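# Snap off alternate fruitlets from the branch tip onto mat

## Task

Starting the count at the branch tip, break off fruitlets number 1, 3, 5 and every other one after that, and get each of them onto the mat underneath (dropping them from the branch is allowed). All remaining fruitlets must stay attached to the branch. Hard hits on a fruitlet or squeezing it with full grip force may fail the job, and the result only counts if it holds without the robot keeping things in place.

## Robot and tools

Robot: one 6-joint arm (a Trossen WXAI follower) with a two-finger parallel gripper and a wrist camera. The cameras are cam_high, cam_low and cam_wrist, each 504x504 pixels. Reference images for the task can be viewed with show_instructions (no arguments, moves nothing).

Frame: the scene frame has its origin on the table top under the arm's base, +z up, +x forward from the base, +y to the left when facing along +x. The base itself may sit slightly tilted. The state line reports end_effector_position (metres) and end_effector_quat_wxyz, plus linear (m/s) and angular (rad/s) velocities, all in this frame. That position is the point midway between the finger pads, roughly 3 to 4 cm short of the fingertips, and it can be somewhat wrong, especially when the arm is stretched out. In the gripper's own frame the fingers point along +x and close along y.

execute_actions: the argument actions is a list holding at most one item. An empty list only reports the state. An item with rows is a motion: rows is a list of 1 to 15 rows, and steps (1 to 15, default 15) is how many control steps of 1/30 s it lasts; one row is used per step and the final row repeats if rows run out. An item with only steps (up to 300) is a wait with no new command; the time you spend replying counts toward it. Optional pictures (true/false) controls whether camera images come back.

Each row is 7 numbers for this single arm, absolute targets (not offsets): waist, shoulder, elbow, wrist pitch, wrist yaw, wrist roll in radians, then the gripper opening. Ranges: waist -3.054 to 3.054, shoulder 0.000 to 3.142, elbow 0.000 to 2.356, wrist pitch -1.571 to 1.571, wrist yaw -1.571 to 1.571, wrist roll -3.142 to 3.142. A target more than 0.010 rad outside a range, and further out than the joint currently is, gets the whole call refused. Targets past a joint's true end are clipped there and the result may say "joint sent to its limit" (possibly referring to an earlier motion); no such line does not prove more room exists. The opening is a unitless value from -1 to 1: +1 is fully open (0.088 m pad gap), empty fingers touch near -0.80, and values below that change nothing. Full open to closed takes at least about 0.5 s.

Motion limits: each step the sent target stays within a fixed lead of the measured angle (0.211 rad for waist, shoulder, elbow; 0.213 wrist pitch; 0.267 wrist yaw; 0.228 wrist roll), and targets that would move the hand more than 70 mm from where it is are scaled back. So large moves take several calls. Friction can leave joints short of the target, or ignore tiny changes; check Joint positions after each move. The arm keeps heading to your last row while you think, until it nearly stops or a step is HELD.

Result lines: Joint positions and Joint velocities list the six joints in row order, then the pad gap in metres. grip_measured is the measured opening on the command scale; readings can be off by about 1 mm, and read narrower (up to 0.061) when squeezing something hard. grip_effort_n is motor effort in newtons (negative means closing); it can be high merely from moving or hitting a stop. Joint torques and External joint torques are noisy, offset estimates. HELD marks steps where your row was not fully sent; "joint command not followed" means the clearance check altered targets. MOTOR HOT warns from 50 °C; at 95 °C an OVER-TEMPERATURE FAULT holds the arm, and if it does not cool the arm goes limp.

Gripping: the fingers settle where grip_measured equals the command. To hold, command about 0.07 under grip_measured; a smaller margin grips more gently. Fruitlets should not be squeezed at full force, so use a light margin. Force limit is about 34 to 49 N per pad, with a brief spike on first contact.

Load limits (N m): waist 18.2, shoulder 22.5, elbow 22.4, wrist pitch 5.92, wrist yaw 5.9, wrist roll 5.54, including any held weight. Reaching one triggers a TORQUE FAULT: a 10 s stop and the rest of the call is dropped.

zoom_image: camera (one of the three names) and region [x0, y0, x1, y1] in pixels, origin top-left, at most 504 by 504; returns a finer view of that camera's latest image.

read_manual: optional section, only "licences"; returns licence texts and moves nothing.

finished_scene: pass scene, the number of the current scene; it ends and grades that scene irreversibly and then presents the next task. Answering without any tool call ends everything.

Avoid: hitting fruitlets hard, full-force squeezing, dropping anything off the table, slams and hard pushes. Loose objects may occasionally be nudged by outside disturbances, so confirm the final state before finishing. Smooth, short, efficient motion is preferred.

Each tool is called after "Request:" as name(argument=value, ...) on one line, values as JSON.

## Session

Request:
execute_actions(actions=[])

Request:
show_instructions()

Scene clock: 0.00 s of 4200.00 s.
end_effector_position=(+0.2314, -0.1137, +0.1306) grip_measured=+0.562 grip_effort_n=n/a end_effector_quat_wxyz=(+0.461, +0.536, +0.463, -0.535) end_effector_velocity=(-0.003, +0.002, +0.001) end_effector_angular_velocity=(+0.005, +0.013, -0.004)
Joint positions: [-0.658  2.355  0.996 -0.724 -0.607  0.939  0.067]
Joint velocities: [-0.002 -0.002  0.002 -0.022  0.007 -0.007 -0.   ]
Joint torques (N m, as the arm reports them, + toward a larger angle): no reading
External joint torques (N m, as the arm's controller estimates them; a push from outside toward a larger angle lowers the number): no reading
Motor temperatures (°C, as the motors report them): [35 29 29 25 26 26]
Heat: hottest waist 35 °C (+0.0 °C/min).

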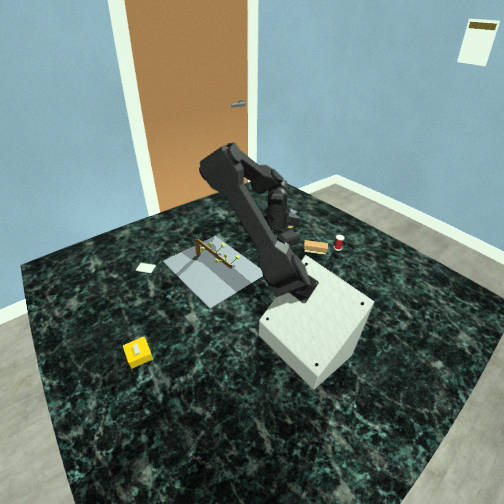

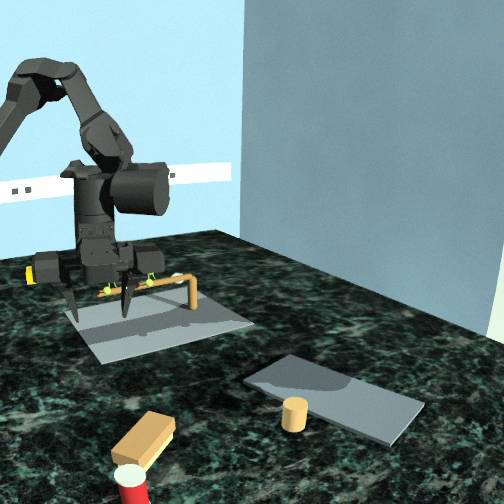

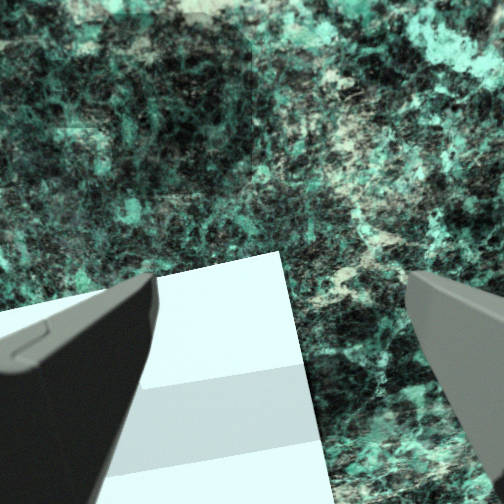

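Reference images for this scene: manual page 1, manual page 2, manual page 3, manual page 4.

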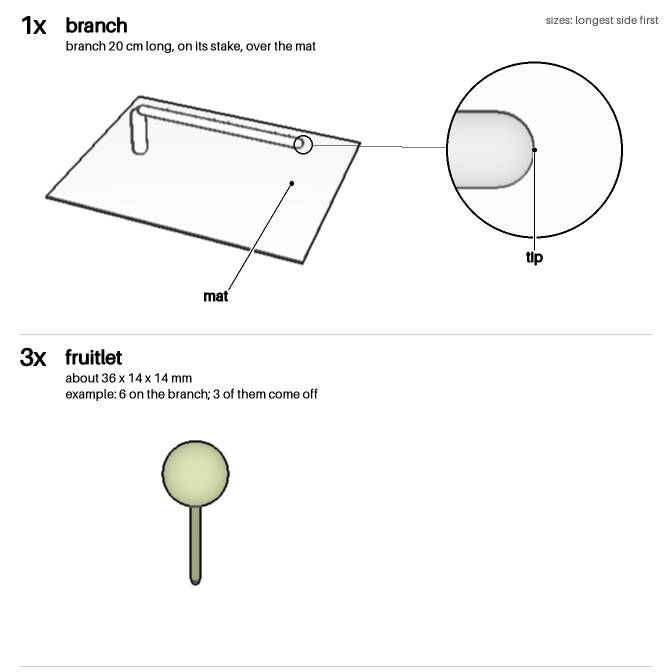

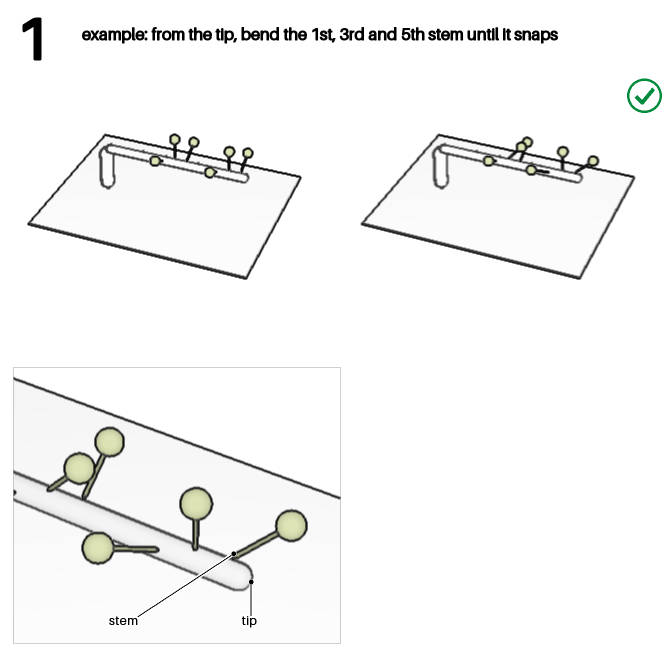

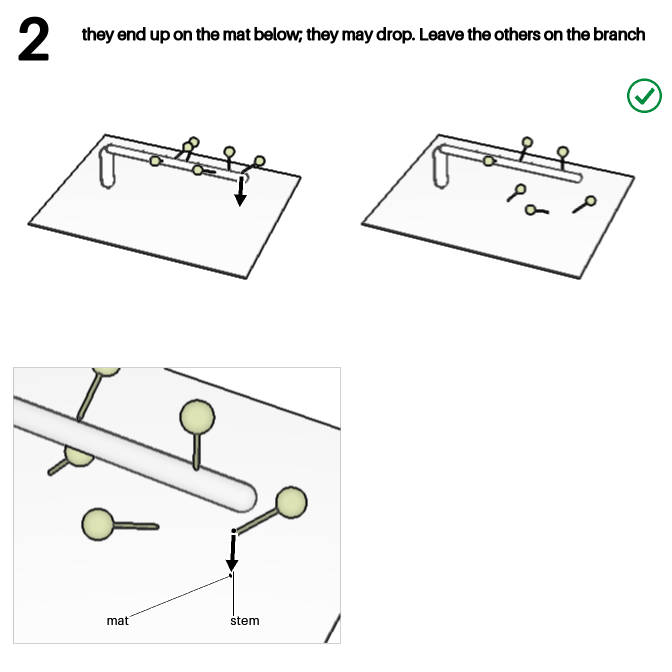

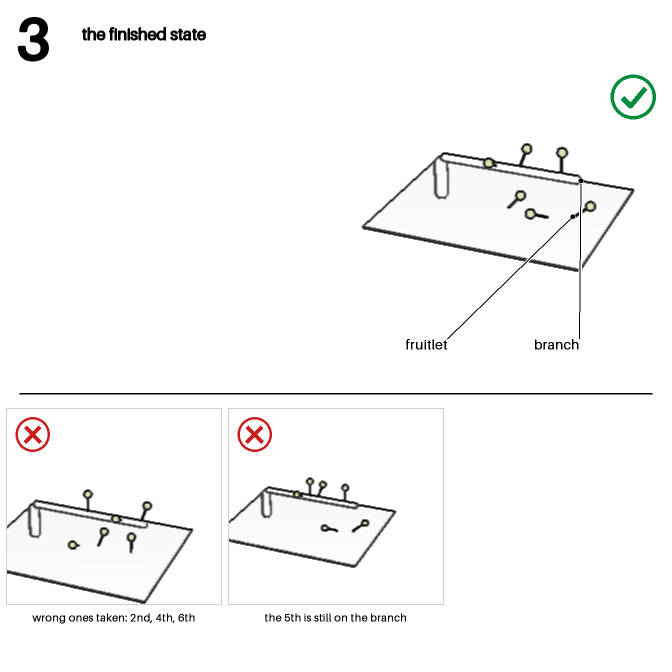

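Request:
zoom_image(camera="cam_high", region=[150, 220, 270, 320])

Request:
zoom_image(camera="cam_low", region=[60, 250, 260, 370])

Region (150, 220, 270, 320) of cam_high's 504x504 image, scaled by 4.200, with more detail than that image has.

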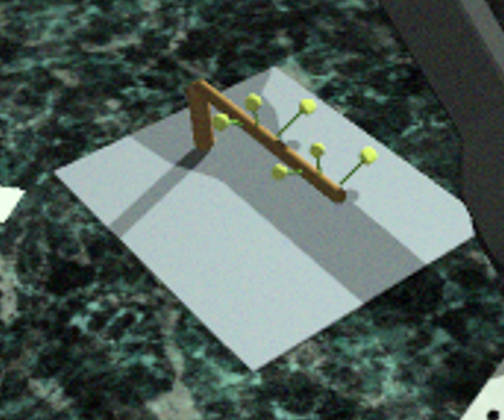

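Region (60, 250, 260, 370) of cam_low's 504x504 image, scaled by 2.520, with more detail than that image has; it fills the top 302 rows of this view, and the rest is white.

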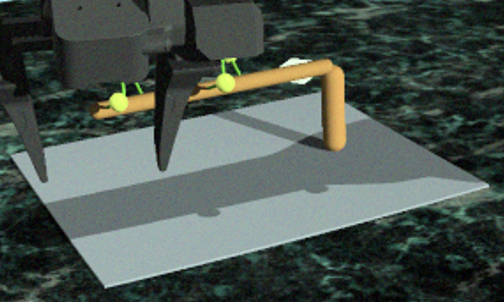

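Request:
execute_actions(actions=[{"rows":[[-0.658,2.30,1.03,-0.78,-0.62,0.75,0.3],[-0.658,2.25,1.06,-0.84,-0.63,0.55,0.1],[-0.658,2.19,1.09,-0.90,-0.64,0.35,-0.1],[-0.65,2.14,1.12,-0.95,-0.65,0.15,-0.3],[-0.63,2.09,1.15,-1.0,-0.66,-0.05,-0.5],[-0.60,2.05,1.17,-1.04,-0.67,-0.25,-0.595],[-0.57,2.02,1.19,-1.08,-0.68,-0.45,-0.595],[-0.54,2.0,1.20,-1.11,-0.69,-0.65,-0.595],[-0.51,1.985,1.21,-1.13,-0.695,-0.85,-0.595],[-0.48,1.975,1.22,-1.15,-0.70,-1.05,-0.595],[-0.46,1.968,1.228,-1.164,-0.706,-1.25,-0.595],[-0.44,1.968,1.228,-1.164,-0.706,-1.45,-0.595],[-0.42,1.968,1.228,-1.164,-0.706,-1.65,-0.595],[-0.41,1.968,1.228,-1.164,-0.706,-1.85,-0.595],[-0.41,1.968,1.228,-1.164,-0.706,-2.06,-0.595]],"steps":15}], pictures=false)

Request:
execute_actions(actions=[{"steps":20}])

Scene clock: 43.83 s of 4200.00 s.
end_effector_position=(+0.3014, +0.0207, +0.2140) grip_measured=-0.573 grip_effort_n=-15.1 end_effector_quat_wxyz=(+0.689, +0.194, +0.670, -0.196) end_effector_velocity=(-0.023, +0.127, -0.098) end_effector_angular_velocity=(+0.049, +0.469, +2.039)
Joint positions: [-0.437  1.974  1.224 -1.143 -0.703  0.057  0.011]
Joint velocities: [ 0.476 -0.017 -0.002 -0.212 -0.022 -1.824 -0.011]
Joint torques (N m, as the arm reports them, + toward a larger angle): [-5.46 -4.74  4.75  0.01  0.03 -0.24]
External joint torques (N m, as the arm's controller estimates them; a push from outside toward a larger angle lowers the number): [ 1.17 -1.    0.93 -0.28 -0.1  -0.25]
Motor temperatures (°C, as the motors report them): [36 31 30 25 26 26]
Heat: hottest waist 36 °C (+1.4 °C/min).
Steps of this call (steps 1 to 90: nothing new was sent; then 40.33 s passed at rest; steps 91 to 105: all 15 steps of this action). Readings (joint positions):
91: [-0.658 2.349 1.000 -0.737 -0.607 0.892]
92: [-0.658 2.337 1.008 -0.766 -0.610 0.830]
94: [-0.657 2.280 1.035 -0.846 -0.622 0.708]
98: [-0.619 2.116 1.138 -0.990 -0.657 0.492]
105: the state above

Scene clock: 44.50 s of 4200.00 s.
end_effector_position=(+0.2989, +0.0276, +0.2091) grip_measured=-0.592 grip_effort_n=-15.1 end_effector_quat_wxyz=(+0.664, -0.239, +0.667, +0.238) end_effector_velocity=(-0.005, -0.000, -0.000) end_effector_angular_velocity=(+0.009, +0.023, +1.790)
Joint positions: [-0.413  1.973  1.224 -1.162 -0.703 -1.184  0.01 ]
Joint velocities: [-0.002  0.002 -0.002 -0.022  0.007 -1.81  -0.   ]
Joint torques (N m, as the arm reports them, + toward a larger angle): [-4.34 -5.24  4.9  -0.05 -0.16 -0.27]
External joint torques (N m, as the arm's controller estimates them; a push from outside toward a larger angle lowers the number): [ 1.09 -0.65  0.69 -0.26 -0.11 -0.27]
Motor temperatures (°C, as the motors report them): [36 31 30 25 26 26]
Heat: hottest waist 36 °C (+1.3 °C/min).
Steps of this call (steps 1 to 20: the robot went on to your last target). Readings (joint positions):
1: [-0.424 1.974 1.224 -1.149 -0.703 -0.006]
2: [-0.417 1.974 1.224 -1.153 -0.703 -0.069]
4: [-0.413 1.974 1.224 -1.157 -0.703 -0.192]
8: [-0.413 1.973 1.224 -1.160 -0.703 -0.441]
20: the state above

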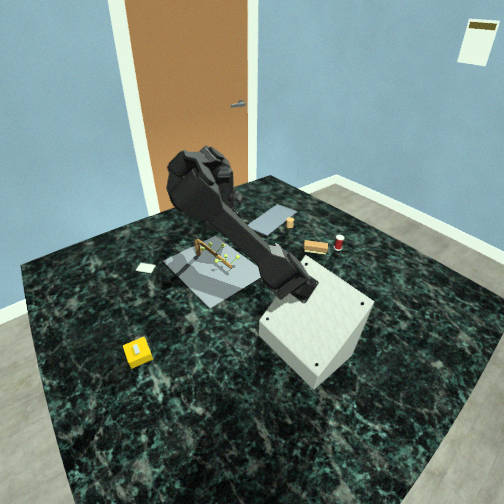

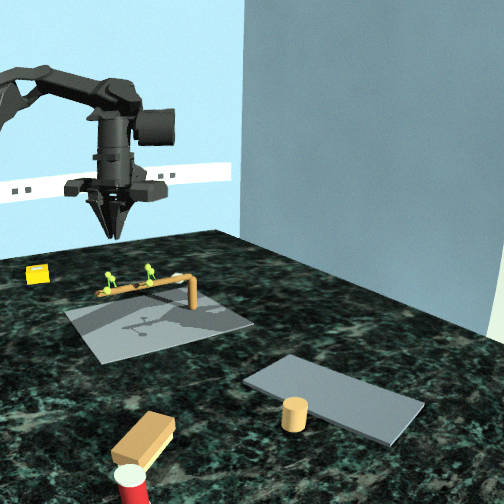

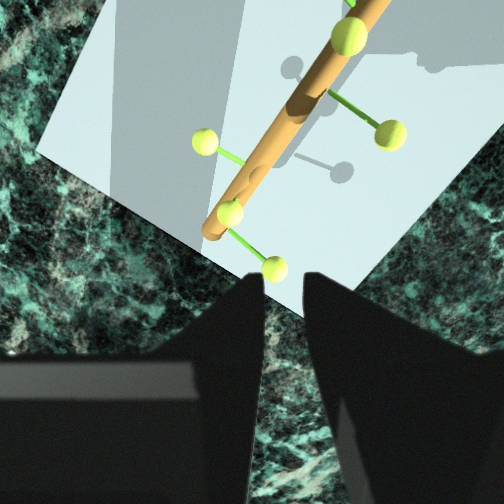

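Request:
execute_actions(actions=[{"steps":18}])

Scene clock: 46.87 s of 4200.00 s.
end_effector_position=(+0.2989, +0.0276, +0.2091) grip_measured=-0.592 grip_effort_n=-15.1 end_effector_quat_wxyz=(+0.502, -0.496, +0.505, +0.497) end_effector_velocity=(-0.000, +0.003, -0.000) end_effector_angular_velocity=(+0.024, -0.004, -0.002)
Joint positions: [-0.413  1.973  1.224 -1.162 -0.703 -2.053  0.01 ]
Joint velocities: [-0.002  0.002 -0.002 -0.007 -0.022 -0.007 -0.   ]
Joint torques (N m, as the arm reports them, + toward a larger angle): [-4.31 -5.23  4.87 -0.09 -0.15 -0.27]
External joint torques (N m, as the arm's controller estimates them; a push from outside toward a larger angle lowers the number): [ 1.06 -0.66  0.68 -0.25 -0.1  -0.27]
Motor temperatures (°C, as the motors report them): [36 31 30 25 26 26]
Heat: hottest waist 36 °C (+1.3 °C/min).
Steps of this call (steps 1 to 45: the robot went on to your last target; steps 46 to 71: nothing new was sent). Readings (joint positions):
1: [-0.413 1.973 1.224 -1.162 -0.703 -1.246]
2: [-0.413 1.973 1.224 -1.162 -0.703 -1.307]
4: [-0.413 1.973 1.224 -1.162 -0.703 -1.432]
8: [-0.413 1.973 1.224 -1.162 -0.703 -1.681]
71: the state above
The arm was judged still, so your last target was given up. Only a new action makes it travel on or press farther. Fingers that are still opening or closing keep moving.

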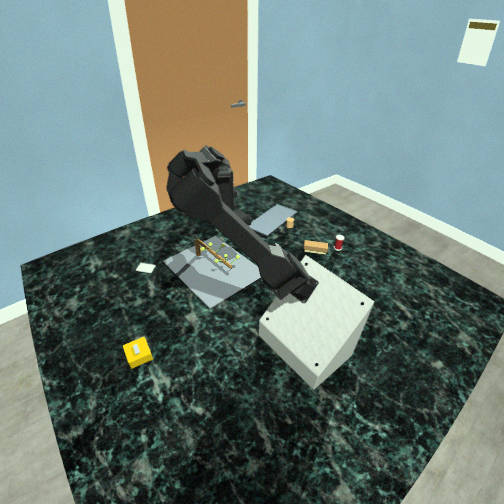

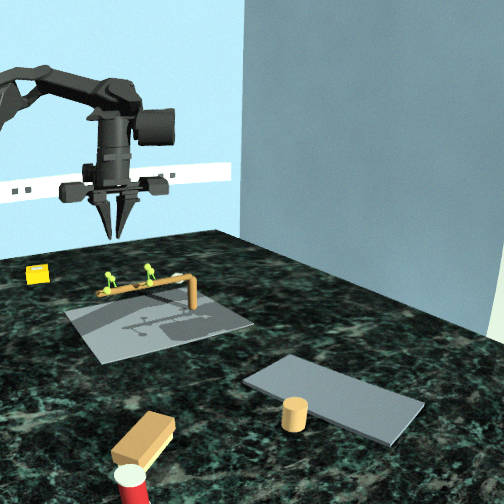

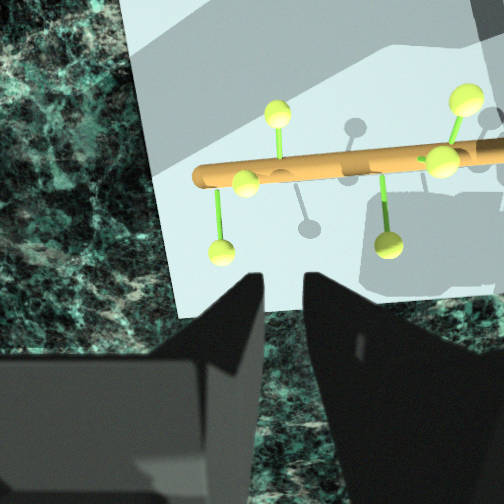

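Request:
zoom_image(camera="cam_low", region=[80, 250, 220, 330])

Request:
zoom_image(camera="cam_high", region=[180, 220, 260, 290])

Region (80, 250, 220, 330) of cam_low's 504x504 image, scaled by 3.600, with more detail than that image has; it fills the top 288 rows of this view, and the rest is white.

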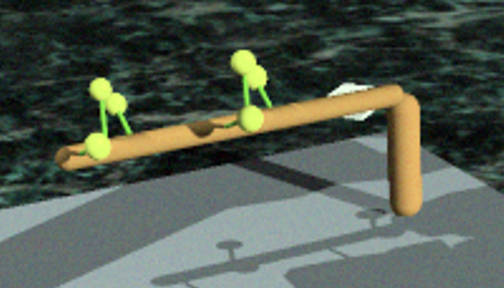

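Region (180, 220, 260, 290) of cam_high's 504x504 image, scaled by 6.300, with more detail than that image has; it fills the top 441 rows of this view, and the rest is white.

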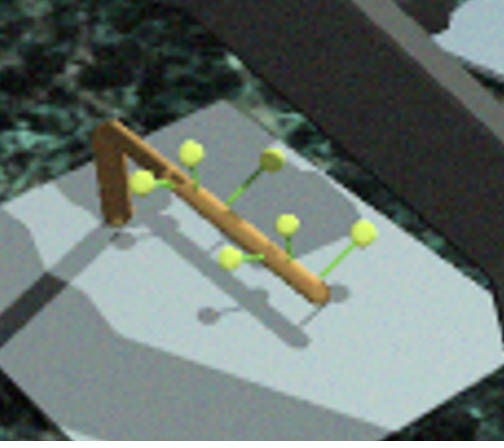

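Request:
execute_actions(actions=[{"rows":[[-0.408,1.98,1.20,-1.13,-0.705,-2.05,-0.595],[-0.403,1.985,1.17,-1.095,-0.707,-2.045,-0.595],[-0.399,1.99,1.14,-1.06,-0.709,-2.04,-0.595],[-0.395,1.997,1.11,-1.02,-0.711,-2.035,-0.595],[-0.391,2.004,1.08,-0.985,-0.713,-2.03,-0.595],[-0.387,2.01,1.05,-0.95,-0.715,-2.027,-0.595],[-0.384,2.015,1.02,-0.91,-0.716,-2.024,-0.595],[-0.381,2.019,0.995,-0.875,-0.717,-2.022,-0.595],[-0.379,2.022,0.975,-0.849,-0.718,-2.02,-0.595]],"steps":15}])

Scene clock: 154.67 s of 4200.00 s.
end_effector_position=(+0.2726, -0.0002, +0.1516) grip_measured=-0.592 grip_effort_n=-15.1 end_effector_quat_wxyz=(+0.500, -0.497, +0.503, +0.501) end_effector_velocity=(+0.018, -0.007, -0.004) end_effector_angular_velocity=(-0.005, -0.096, +0.051)
Joint positions: [-0.381  2.015  0.987 -0.863 -0.714 -2.027  0.01 ]
Joint velocities: [-0.002  0.002 -0.022  0.139 -0.037  0.022  0.   ]
Joint torques (N m, as the arm reports them, + toward a larger angle): [-4.06 -3.84  3.13  0.2  -0.16  0.23]
External joint torques (N m, as the arm's controller estimates them; a push from outside toward a larger angle lowers the number): [ 1.05  0.84 -0.75 -0.01 -0.11  0.23]
Motor temperatures (°C, as the motors report them): [38 31 31 25 26 26]
Heat: hottest waist 38 °C (+1.0 °C/min).
Steps of this call (steps 1 to 90: nothing new was sent; then 104.30 s passed at rest; steps 91 to 105: all 15 steps of this action). Readings (joint positions):
91: [-0.412 1.973 1.222 -1.158 -0.703 -2.053]
92: [-0.412 1.973 1.214 -1.140 -0.704 -2.053]
94: [-0.408 1.974 1.181 -1.089 -0.707 -2.051]
98: [-0.392 1.994 1.074 -0.964 -0.711 -2.037]
105: the state above

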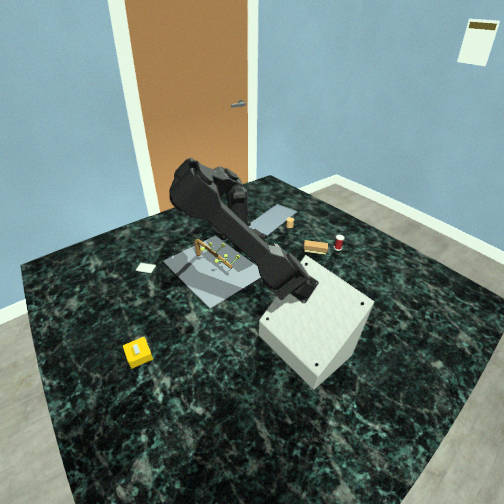

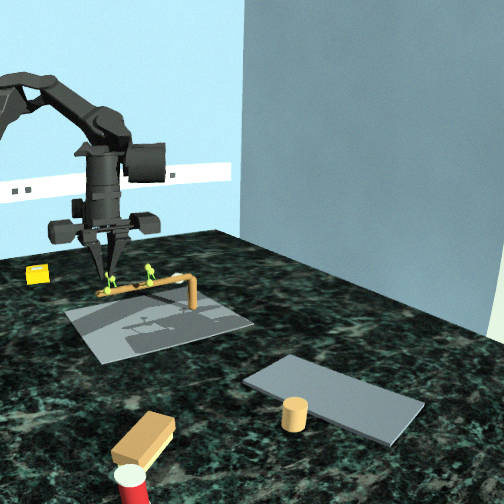

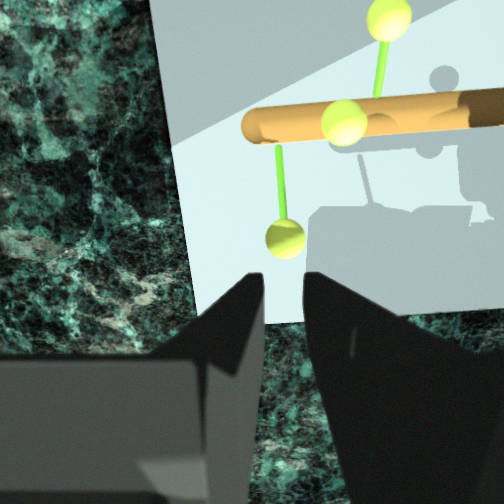

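Request:
execute_actions(actions=[{"rows":[[-0.372,2.027,0.968,-0.83,-0.72,-2.01,-0.595],[-0.363,2.033,0.961,-0.81,-0.722,-2.0,-0.595],[-0.354,2.039,0.954,-0.79,-0.724,-1.99,-0.595],[-0.342,2.045,0.948,-0.769,-0.727,-1.975,-0.595]],"steps":12}])

Scene clock: 162.63 s of 4200.00 s.
end_effector_position=(+0.2743, -0.0014, +0.1355) grip_measured=-0.592 grip_effort_n=-15.1 end_effector_quat_wxyz=(+0.498, -0.500, +0.501, +0.501) end_effector_velocity=(+0.009, +0.000, +0.001) end_effector_angular_velocity=(+0.008, -0.039, +0.033)
Joint positions: [-0.345  2.035  0.955 -0.774 -0.724 -1.983  0.01 ]
Joint velocities: [-0.002 -0.002  0.002  0.037 -0.022 -0.007  0.   ]
Joint torques (N m, as the arm reports them, + toward a larger angle): [-4.12 -3.6   3.11  0.2  -0.15  0.22]
External joint torques (N m, as the arm's controller estimates them; a push from outside toward a larger angle lowers the number): [ 0.97  1.05 -0.49  0.02 -0.11  0.22]
Motor temperatures (°C, as the motors report them): [38 31 31 25 26 26]
Heat: hottest waist 38 °C (+1.0 °C/min).
Steps of this call (steps 1 to 30: the robot went on to your last target; steps 31 to 90: nothing new was sent; then 4.57 s passed at rest; steps 91 to 102: all 12 steps of this action). Readings (joint positions):
91: [-0.380 2.015 0.981 -0.846 -0.715 -2.024]
92: [-0.379 2.016 0.978 -0.837 -0.716 -2.019]
94: [-0.368 2.021 0.970 -0.809 -0.719 -2.004]
98: [-0.346 2.034 0.957 -0.782 -0.723 -1.987]
102: the state above

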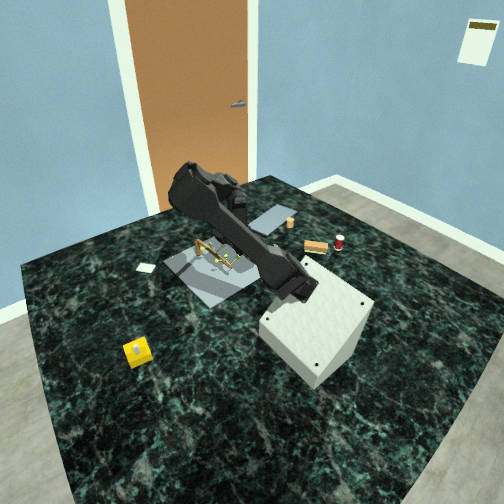

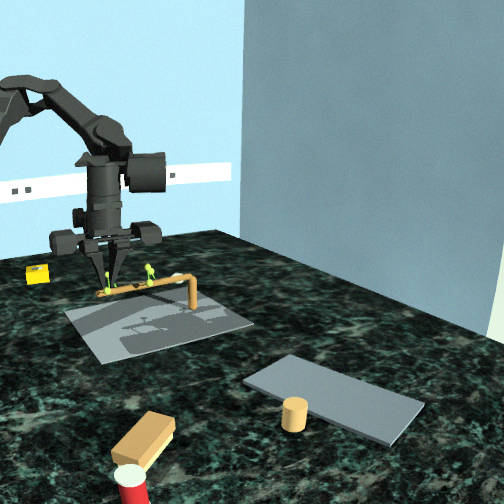

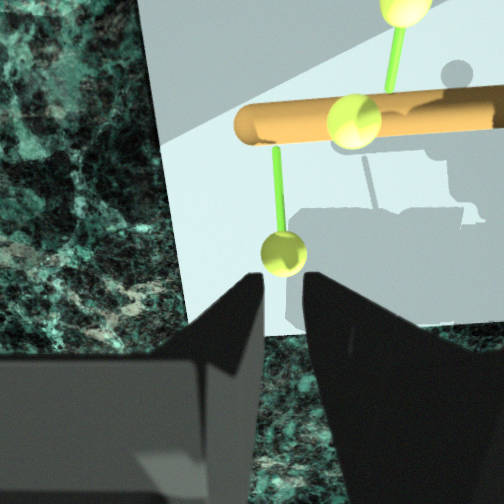

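Request:
execute_actions(actions=[{"rows":[[-0.336,2.049,0.944,-0.757,-0.728,-1.968,-0.595],[-0.330,2.053,0.939,-0.744,-0.73,-1.96,-0.595],[-0.325,2.057,0.935,-0.731,-0.731,-1.953,-0.595],[-0.319,2.061,0.930,-0.718,-0.732,-1.945,-0.595]],"steps":12}])

Request:
zoom_image(camera="cam_low", region=[80, 250, 220, 330])

Scene clock: 168.73 s of 4200.00 s.
end_effector_position=(+0.2744, -0.0024, +0.1254) grip_measured=-0.592 grip_effort_n=-15.1 end_effector_quat_wxyz=(+0.498, -0.500, +0.502, +0.500) end_effector_velocity=(+0.001, +0.000, +0.001) end_effector_angular_velocity=(+0.005, -0.010, -0.019)
Joint positions: [-0.323  2.051  0.937 -0.722 -0.728 -1.952  0.01 ]
Joint velocities: [-0.002 -0.002 -0.002  0.007 -0.007  0.022 -0.   ]
Joint torques (N m, as the arm reports them, + toward a larger angle): [-4.01 -3.54  2.88  0.18 -0.18  0.22]
External joint torques (N m, as the arm's controller estimates them; a push from outside toward a larger angle lowers the number): [ 1.16  1.16 -0.6   0.01 -0.14  0.22]
Motor temperatures (°C, as the motors report them): [38 31 31 25 26 26]
Heat: hottest waist 38 °C (+1.0 °C/min).
Steps of this call (steps 1 to 15: the robot went on to your last target; steps 16 to 90: nothing new was sent; then 2.70 s passed at rest; steps 91 to 102: all 12 steps of this action). Readings (joint positions):
91: [-0.344 2.035 0.954 -0.769 -0.724 -1.980]
92: [-0.342 2.037 0.953 -0.762 -0.725 -1.976]
94: [-0.335 2.042 0.947 -0.744 -0.727 -1.966]
98: [-0.323 2.050 0.938 -0.727 -0.727 -1.955]
102: the state above

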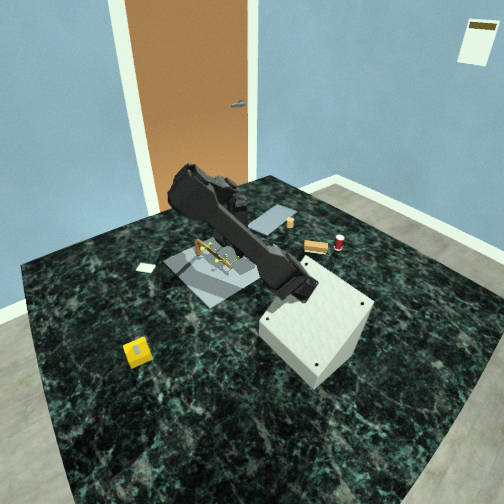

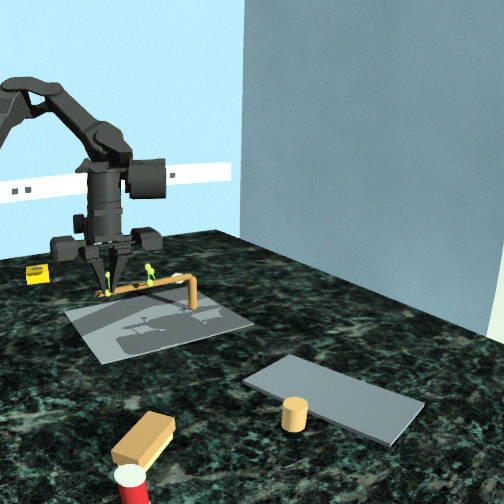

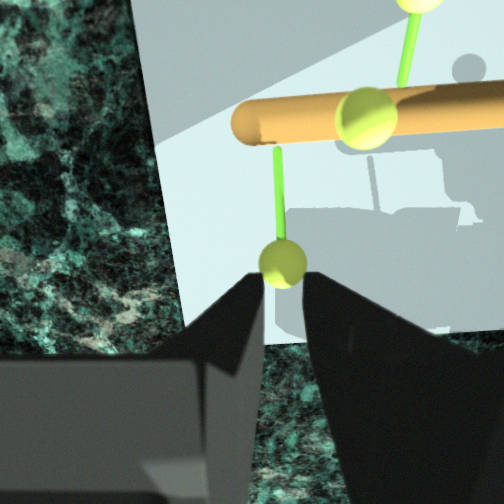

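Region (80, 250, 220, 330) of cam_low's 504x504 image, scaled by 3.600, with more detail than that image has; it fills the top 288 rows of this view, and the rest is white.

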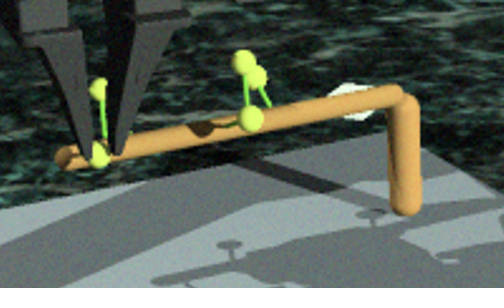

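Request:
execute_actions(actions=[{"rows":[[-0.313,2.065,0.926,-0.705,-0.733,-1.938,-0.595],[-0.307,2.069,0.921,-0.692,-0.735,-1.93,-0.595],[-0.302,2.073,0.917,-0.678,-0.736,-1.923,-0.595],[-0.296,2.077,0.912,-0.665,-0.738,-1.915,-0.595]],"steps":12}])

Request:
zoom_image(camera="cam_low", region=[80, 250, 220, 330])

Scene clock: 177.03 s of 4200.00 s.
end_effector_position=(+0.2746, -0.0038, +0.1154) grip_measured=-0.592 grip_effort_n=-15.1 end_effector_quat_wxyz=(+0.498, -0.500, +0.503, +0.499) end_effector_velocity=(+0.001, +0.000, +0.001) end_effector_angular_velocity=(+0.005, -0.009, -0.019)
Joint positions: [-0.301  2.068  0.92  -0.668 -0.731 -1.923  0.01 ]
Joint velocities: [-0.002 -0.002 -0.002  0.007 -0.007  0.022 -0.   ]
Joint torques (N m, as the arm reports them, + toward a larger angle): [-3.94 -3.66  2.77  0.14 -0.32  0.23]
External joint torques (N m, as the arm's controller estimates them; a push from outside toward a larger angle lowers the number): [ 1.22  1.12 -0.56 -0.03 -0.28  0.23]
Motor temperatures (°C, as the motors report them): [38 30 30 25 26 26]
Heat: hottest waist 38 °C (+0.0 °C/min).
Steps of this call (steps 1 to 15: the robot went on to your last target; steps 16 to 90: nothing new was sent; then 4.90 s passed at rest; steps 91 to 102: all 12 steps of this action). Readings (joint positions):
91: [-0.322 2.052 0.936 -0.717 -0.728 -1.950]
92: [-0.320 2.053 0.935 -0.710 -0.729 -1.946]
94: [-0.313 2.058 0.930 -0.692 -0.729 -1.936]
98: [-0.303 2.066 0.921 -0.673 -0.729 -1.925]
102: the state above

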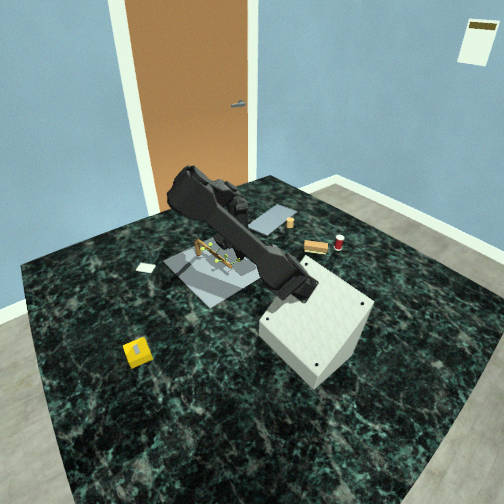

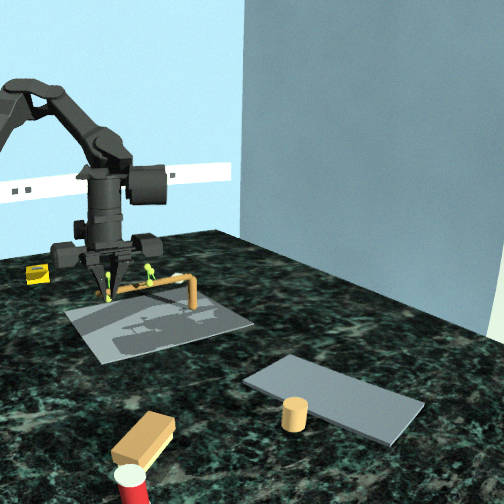

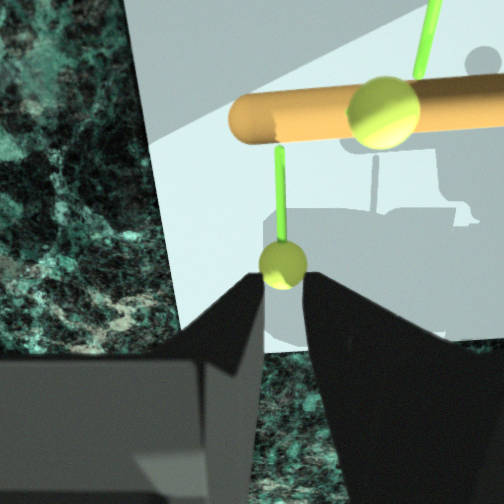

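Region (80, 250, 220, 330) of cam_low's 504x504 image, scaled by 3.600, with more detail than that image has; it fills the top 288 rows of this view, and the rest is white.

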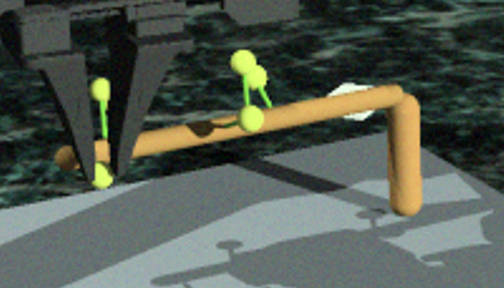

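Request:
execute_actions(actions=[{"rows":[[-0.287,2.080,0.907,-0.650,-0.74,-1.905,-0.595],[-0.279,2.083,0.902,-0.635,-0.741,-1.895,-0.595],[-0.271,2.086,0.896,-0.620,-0.743,-1.885,-0.595],[-0.263,2.090,0.890,-0.603,-0.745,-1.875,-0.595],[-0.256,2.094,0.885,-0.588,-0.747,-1.866,-0.595]],"steps":15}])

Request:
zoom_image(camera="cam_low", region=[80, 250, 220, 330])

Scene clock: 184.20 s of 4200.00 s.
end_effector_position=(+0.2739, -0.0005, +0.1000) grip_measured=-0.592 grip_effort_n=-15.1 end_effector_quat_wxyz=(+0.497, -0.499, +0.502, +0.501) end_effector_velocity=(-0.001, +0.003, +0.001) end_effector_angular_velocity=(+0.023, -0.003, +0.000)
Joint positions: [-0.258  2.084  0.891 -0.592 -0.744 -1.873  0.01 ]
Joint velocities: [-0.002 -0.002 -0.002 -0.007 -0.022 -0.007 -0.   ]
Joint torques (N m, as the arm reports them, + toward a larger angle): [-4.14 -3.61  2.62  0.21 -0.18  0.23]
External joint torques (N m, as the arm's controller estimates them; a push from outside toward a larger angle lowers the number): [ 1.03  1.19 -0.47  0.04 -0.12  0.23]
Motor temperatures (°C, as the motors report them): [37 30 30 25 26 26]
Heat: hottest waist 37 °C (-1.0 °C/min).
Steps of this call (steps 1 to 15: the robot went on to your last target; steps 16 to 90: nothing new was sent; then 3.67 s passed at rest; steps 91 to 105: all 15 steps of this action). Readings (joint positions):
91: [-0.300 2.068 0.918 -0.663 -0.731 -1.919]
92: [-0.297 2.068 0.916 -0.655 -0.732 -1.914]
94: [-0.287 2.072 0.909 -0.634 -0.734 -1.900]
98: [-0.262 2.082 0.895 -0.603 -0.742 -1.880]
105: the state above

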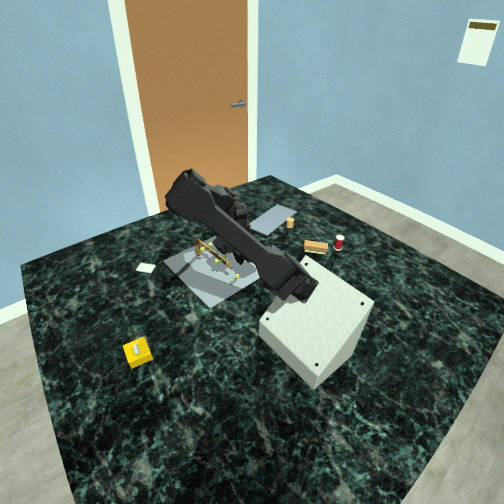

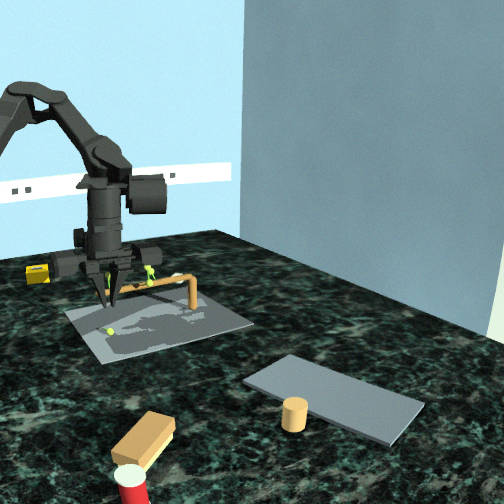

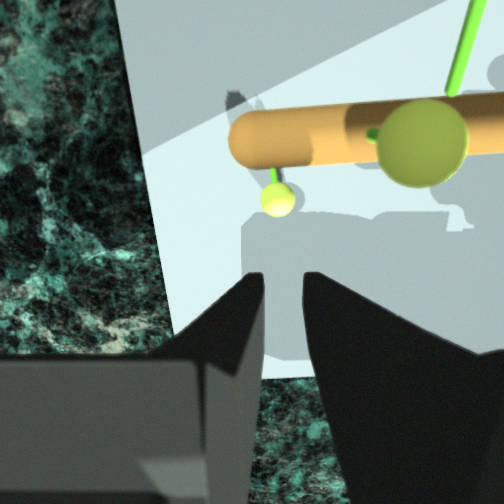

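Region (80, 250, 220, 330) of cam_low's 504x504 image, scaled by 3.600, with more detail than that image has; it fills the top 288 rows of this view, and the rest is white.

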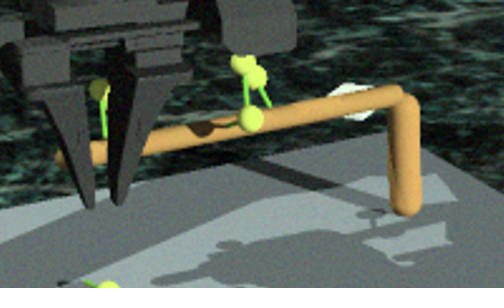

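Request:
execute_actions(actions=[{"rows":[[-0.28,2.075,0.905,-0.64,-0.74,-1.89,-0.595],[-0.31,2.055,0.93,-0.70,-0.733,-1.93,-0.595],[-0.34,2.035,0.955,-0.765,-0.726,-1.97,-0.595],[-0.37,2.01,0.98,-0.83,-0.72,-2.0,-0.595],[-0.395,1.99,1.005,-0.89,-0.715,-2.02,-0.595],[-0.405,1.975,1.025,-0.93,-0.712,-2.02,-0.595],[-0.385,1.96,1.04,-0.94,-0.718,-2.0,-0.595],[-0.36,1.945,1.055,-0.945,-0.724,-1.97,-0.595],[-0.335,1.93,1.067,-0.95,-0.73,-1.94,-0.595],[-0.31,1.918,1.078,-0.952,-0.735,-1.91,-0.595],[-0.285,1.906,1.088,-0.955,-0.74,-1.885,-0.595],[-0.262,1.896,1.096,-0.957,-0.745,-1.86,-0.595],[-0.245,1.889,1.102,-0.957,-0.749,-1.845,-0.595],[-0.237,1.886,1.104,-0.957,-0.751,-1.837,-0.595]],"steps":15}], pictures=false)

Request:
execute_actions(actions=[{"steps":10}])

Scene clock: 216.33 s of 4200.00 s.
end_effector_position=(+0.3000, +0.0552, +0.1671) grip_measured=-0.592 grip_effort_n=-15.1 end_effector_quat_wxyz=(+0.498, -0.508, +0.495, +0.499) end_effector_velocity=(+0.027, +0.158, -0.026) end_effector_angular_velocity=(+0.028, +0.114, +0.168)
Joint positions: [-0.263  1.905  1.089 -0.945 -0.745 -1.873  0.01 ]
Joint velocities: [ 0.442 -0.198  0.154 -0.11  -0.081  0.315 -0.   ]
Joint torques (N m, as the arm reports them, + toward a larger angle): [-5.29 -4.86  4.28 -0.13 -0.04  0.21]
External joint torques (N m, as the arm's controller estimates them; a push from outside toward a larger angle lowers the number): [ 1.03 -0.97  0.9  -0.27 -0.1   0.19]
Motor temperatures (°C, as the motors report them): [37 30 30 25 26 26]
Heat: hottest waist 37 °C (-1.0 °C/min).
Steps of this call (steps 1 to 15: the robot went on to your last target; steps 16 to 90: nothing new was sent; then 28.63 s passed at rest; steps 91 to 105: all 15 steps of this action). Readings (joint positions):
91: [-0.260 2.084 0.892 -0.599 -0.744 -1.873]
92: [-0.267 2.083 0.899 -0.626 -0.744 -1.883]
94: [-0.300 2.069 0.921 -0.712 -0.734 -1.929]
98: [-0.377 2.000 0.999 -0.871 -0.721 -1.978]
105: the state above

Scene clock: 216.67 s of 4200.00 s.
end_effector_position=(+0.3004, +0.0630, +0.1654) grip_measured=-0.592 grip_effort_n=-15.1 end_effector_quat_wxyz=(+0.498, -0.503, +0.499, +0.500) end_effector_velocity=(-0.002, +0.002, +0.001) end_effector_angular_velocity=(+0.010, +0.008, -0.021)
Joint positions: [-0.24   1.896  1.097 -0.954 -0.748 -1.844  0.01 ]
Joint velocities: [-0.002 -0.002  0.002 -0.022 -0.007  0.007 -0.   ]
Joint torques (N m, as the arm reports them, + toward a larger angle): [-4.26 -5.7   4.84 -0.1  -0.17  0.22]
External joint torques (N m, as the arm's controller estimates them; a push from outside toward a larger angle lowers the number): [ 1.05 -1.07  0.99 -0.27 -0.12  0.22]
Motor temperatures (°C, as the motors report them): [37 30 30 25 26 26]
Heat: hottest waist 37 °C (-1.0 °C/min).
Steps of this call (steps 1 to 10: the robot went on to your last target). Readings (joint positions):
1: [-0.251 1.900 1.093 -0.948 -0.747 -1.864]
2: [-0.244 1.897 1.095 -0.950 -0.748 -1.858]
4: [-0.240 1.896 1.096 -0.952 -0.748 -1.851]
8: [-0.240 1.896 1.096 -0.954 -0.748 -1.845]
10: the state above

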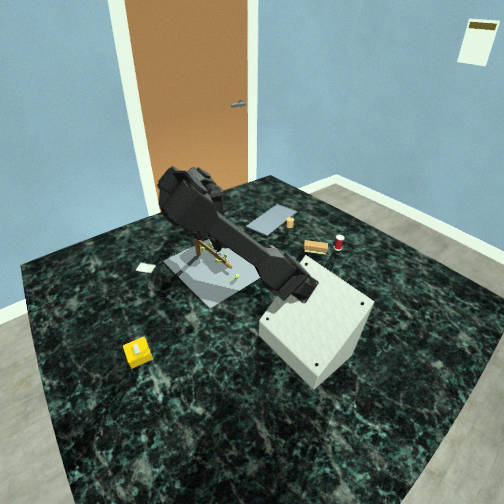

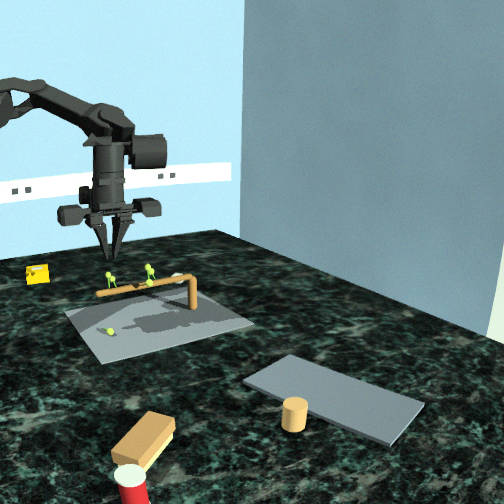

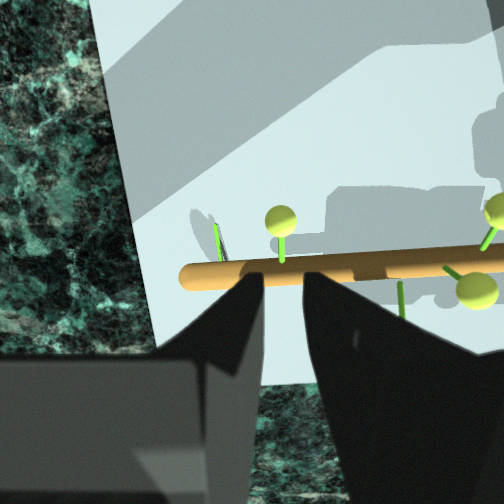

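Request:
execute_actions(actions=[{"rows":[[-0.228,1.898,1.085,-0.935,-0.751,-1.825,-0.595],[-0.215,1.903,1.073,-0.912,-0.753,-1.808,-0.595],[-0.202,1.907,1.061,-0.888,-0.755,-1.79,-0.595],[-0.190,1.911,1.049,-0.864,-0.758,-1.772,-0.595]],"steps":12}])

Scene clock: 231.53 s of 4200.00 s.
end_effector_position=(+0.3002, +0.0665, +0.1478) grip_measured=-0.592 grip_effort_n=-15.1 end_effector_quat_wxyz=(+0.498, -0.502, +0.500, +0.500) end_effector_velocity=(+0.006, +0.001, +0.001) end_effector_angular_velocity=(+0.001, -0.029, +0.023)
Joint positions: [-0.192  1.901  1.057 -0.87  -0.755 -1.781  0.01 ]
Joint velocities: [ 0.002 -0.007 -0.002  0.037 -0.007  0.007 -0.   ]
Joint torques (N m, as the arm reports them, + toward a larger angle): [-4.35 -3.63  3.11  0.21 -0.17  0.22]
External joint torques (N m, as the arm's controller estimates them; a push from outside toward a larger angle lowers the number): [ 0.92  1.2  -0.61  0.03 -0.11  0.21]
Motor temperatures (°C, as the motors report them): [38 30 30 25 26 26]
Heat: hottest waist 38 °C (+0.0 °C/min).
Steps of this call (steps 1 to 30: the robot went on to your last target; steps 31 to 90: nothing new was sent; then 11.47 s passed at rest; steps 91 to 102: all 12 steps of this action). Readings (joint positions):
91: [-0.239 1.896 1.097 -0.954 -0.748 -1.840]
92: [-0.236 1.896 1.094 -0.944 -0.748 -1.833]
94: [-0.221 1.896 1.082 -0.909 -0.751 -1.810]
98: [-0.194 1.900 1.061 -0.879 -0.754 -1.787]
102: the state above

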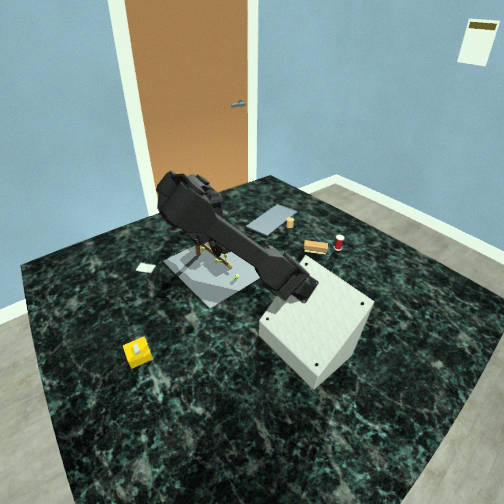

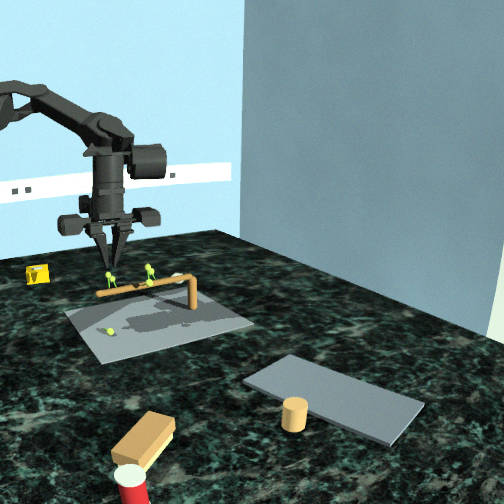

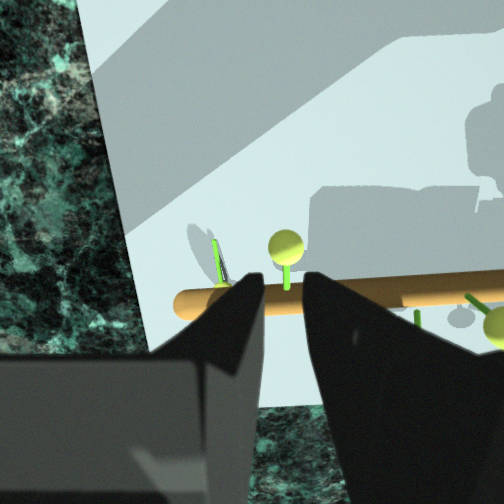

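Request:
execute_actions(actions=[{"rows":[[-0.183,1.915,1.039,-0.845,-0.758,-1.765,-0.595],[-0.174,1.920,1.029,-0.822,-0.759,-1.752,-0.595],[-0.164,1.925,1.019,-0.80,-0.760,-1.74,-0.595],[-0.154,1.929,1.009,-0.776,-0.762,-1.726,-0.595]],"steps":12}])

Request:
zoom_image(camera="cam_low", region=[80, 250, 220, 350])

Scene clock: 254.13 s of 4200.00 s.
end_effector_position=(+0.2988, +0.0646, +0.1300) grip_measured=-0.592 grip_effort_n=-15.1 end_effector_quat_wxyz=(+0.497, -0.501, +0.501, +0.500) end_effector_velocity=(+0.006, -0.000, +0.001) end_effector_angular_velocity=(+0.003, -0.029, +0.016)
Joint positions: [-0.157  1.92   1.016 -0.781 -0.759 -1.734  0.01 ]
Joint velocities: [-0.002 -0.002 -0.002  0.037 -0.007  0.007 -0.   ]
Joint torques (N m, as the arm reports them, + toward a larger angle): [-4.31 -3.74  2.96  0.19 -0.16  0.22]
External joint torques (N m, as the arm's controller estimates them; a push from outside toward a larger angle lowers the number): [ 1.01  1.06 -0.52  0.03 -0.11  0.22]
Motor temperatures (°C, as the motors report them): [38 30 30 25 26 26]
Heat: hottest waist 38 °C (+1.0 °C/min).
Steps of this call (steps 1 to 15: the robot went on to your last target; steps 16 to 90: nothing new was sent; then 19.20 s passed at rest; steps 91 to 102: all 12 steps of this action). Readings (joint positions):
91: [-0.192 1.901 1.054 -0.861 -0.755 -1.777]
92: [-0.189 1.902 1.051 -0.851 -0.755 -1.772]
94: [-0.179 1.907 1.038 -0.820 -0.757 -1.755]
98: [-0.158 1.919 1.019 -0.791 -0.758 -1.739]
102: the state above

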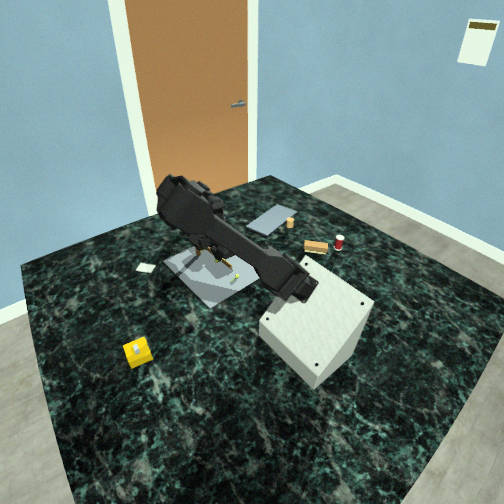

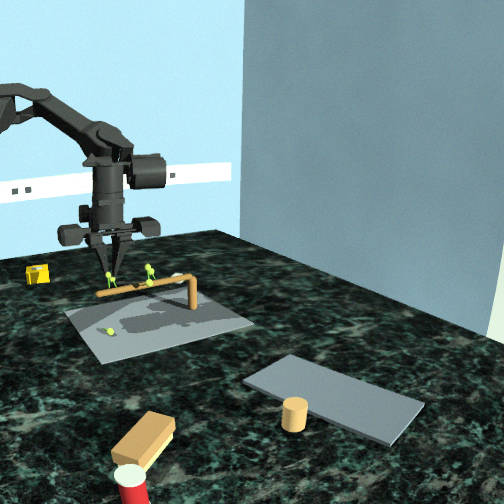

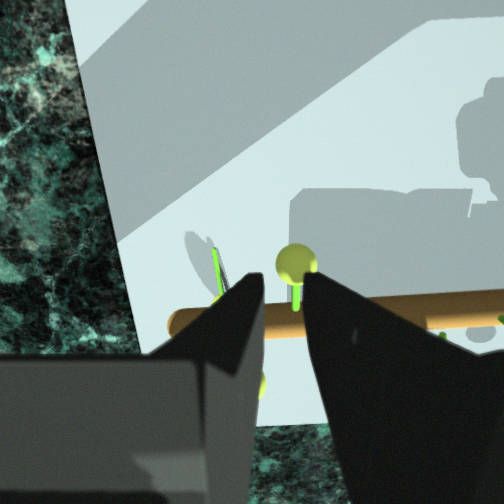

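Region (80, 250, 220, 350) of cam_low's 504x504 image, scaled by 3.600, with more detail than that image has; it fills the top 360 rows of this view, and the rest is white.

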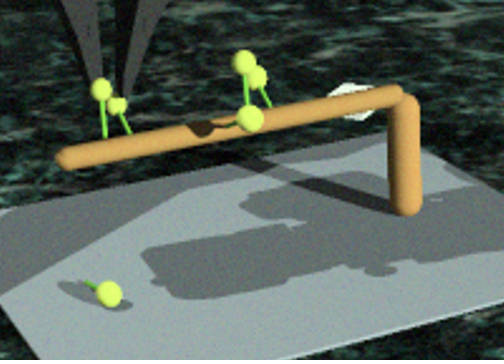

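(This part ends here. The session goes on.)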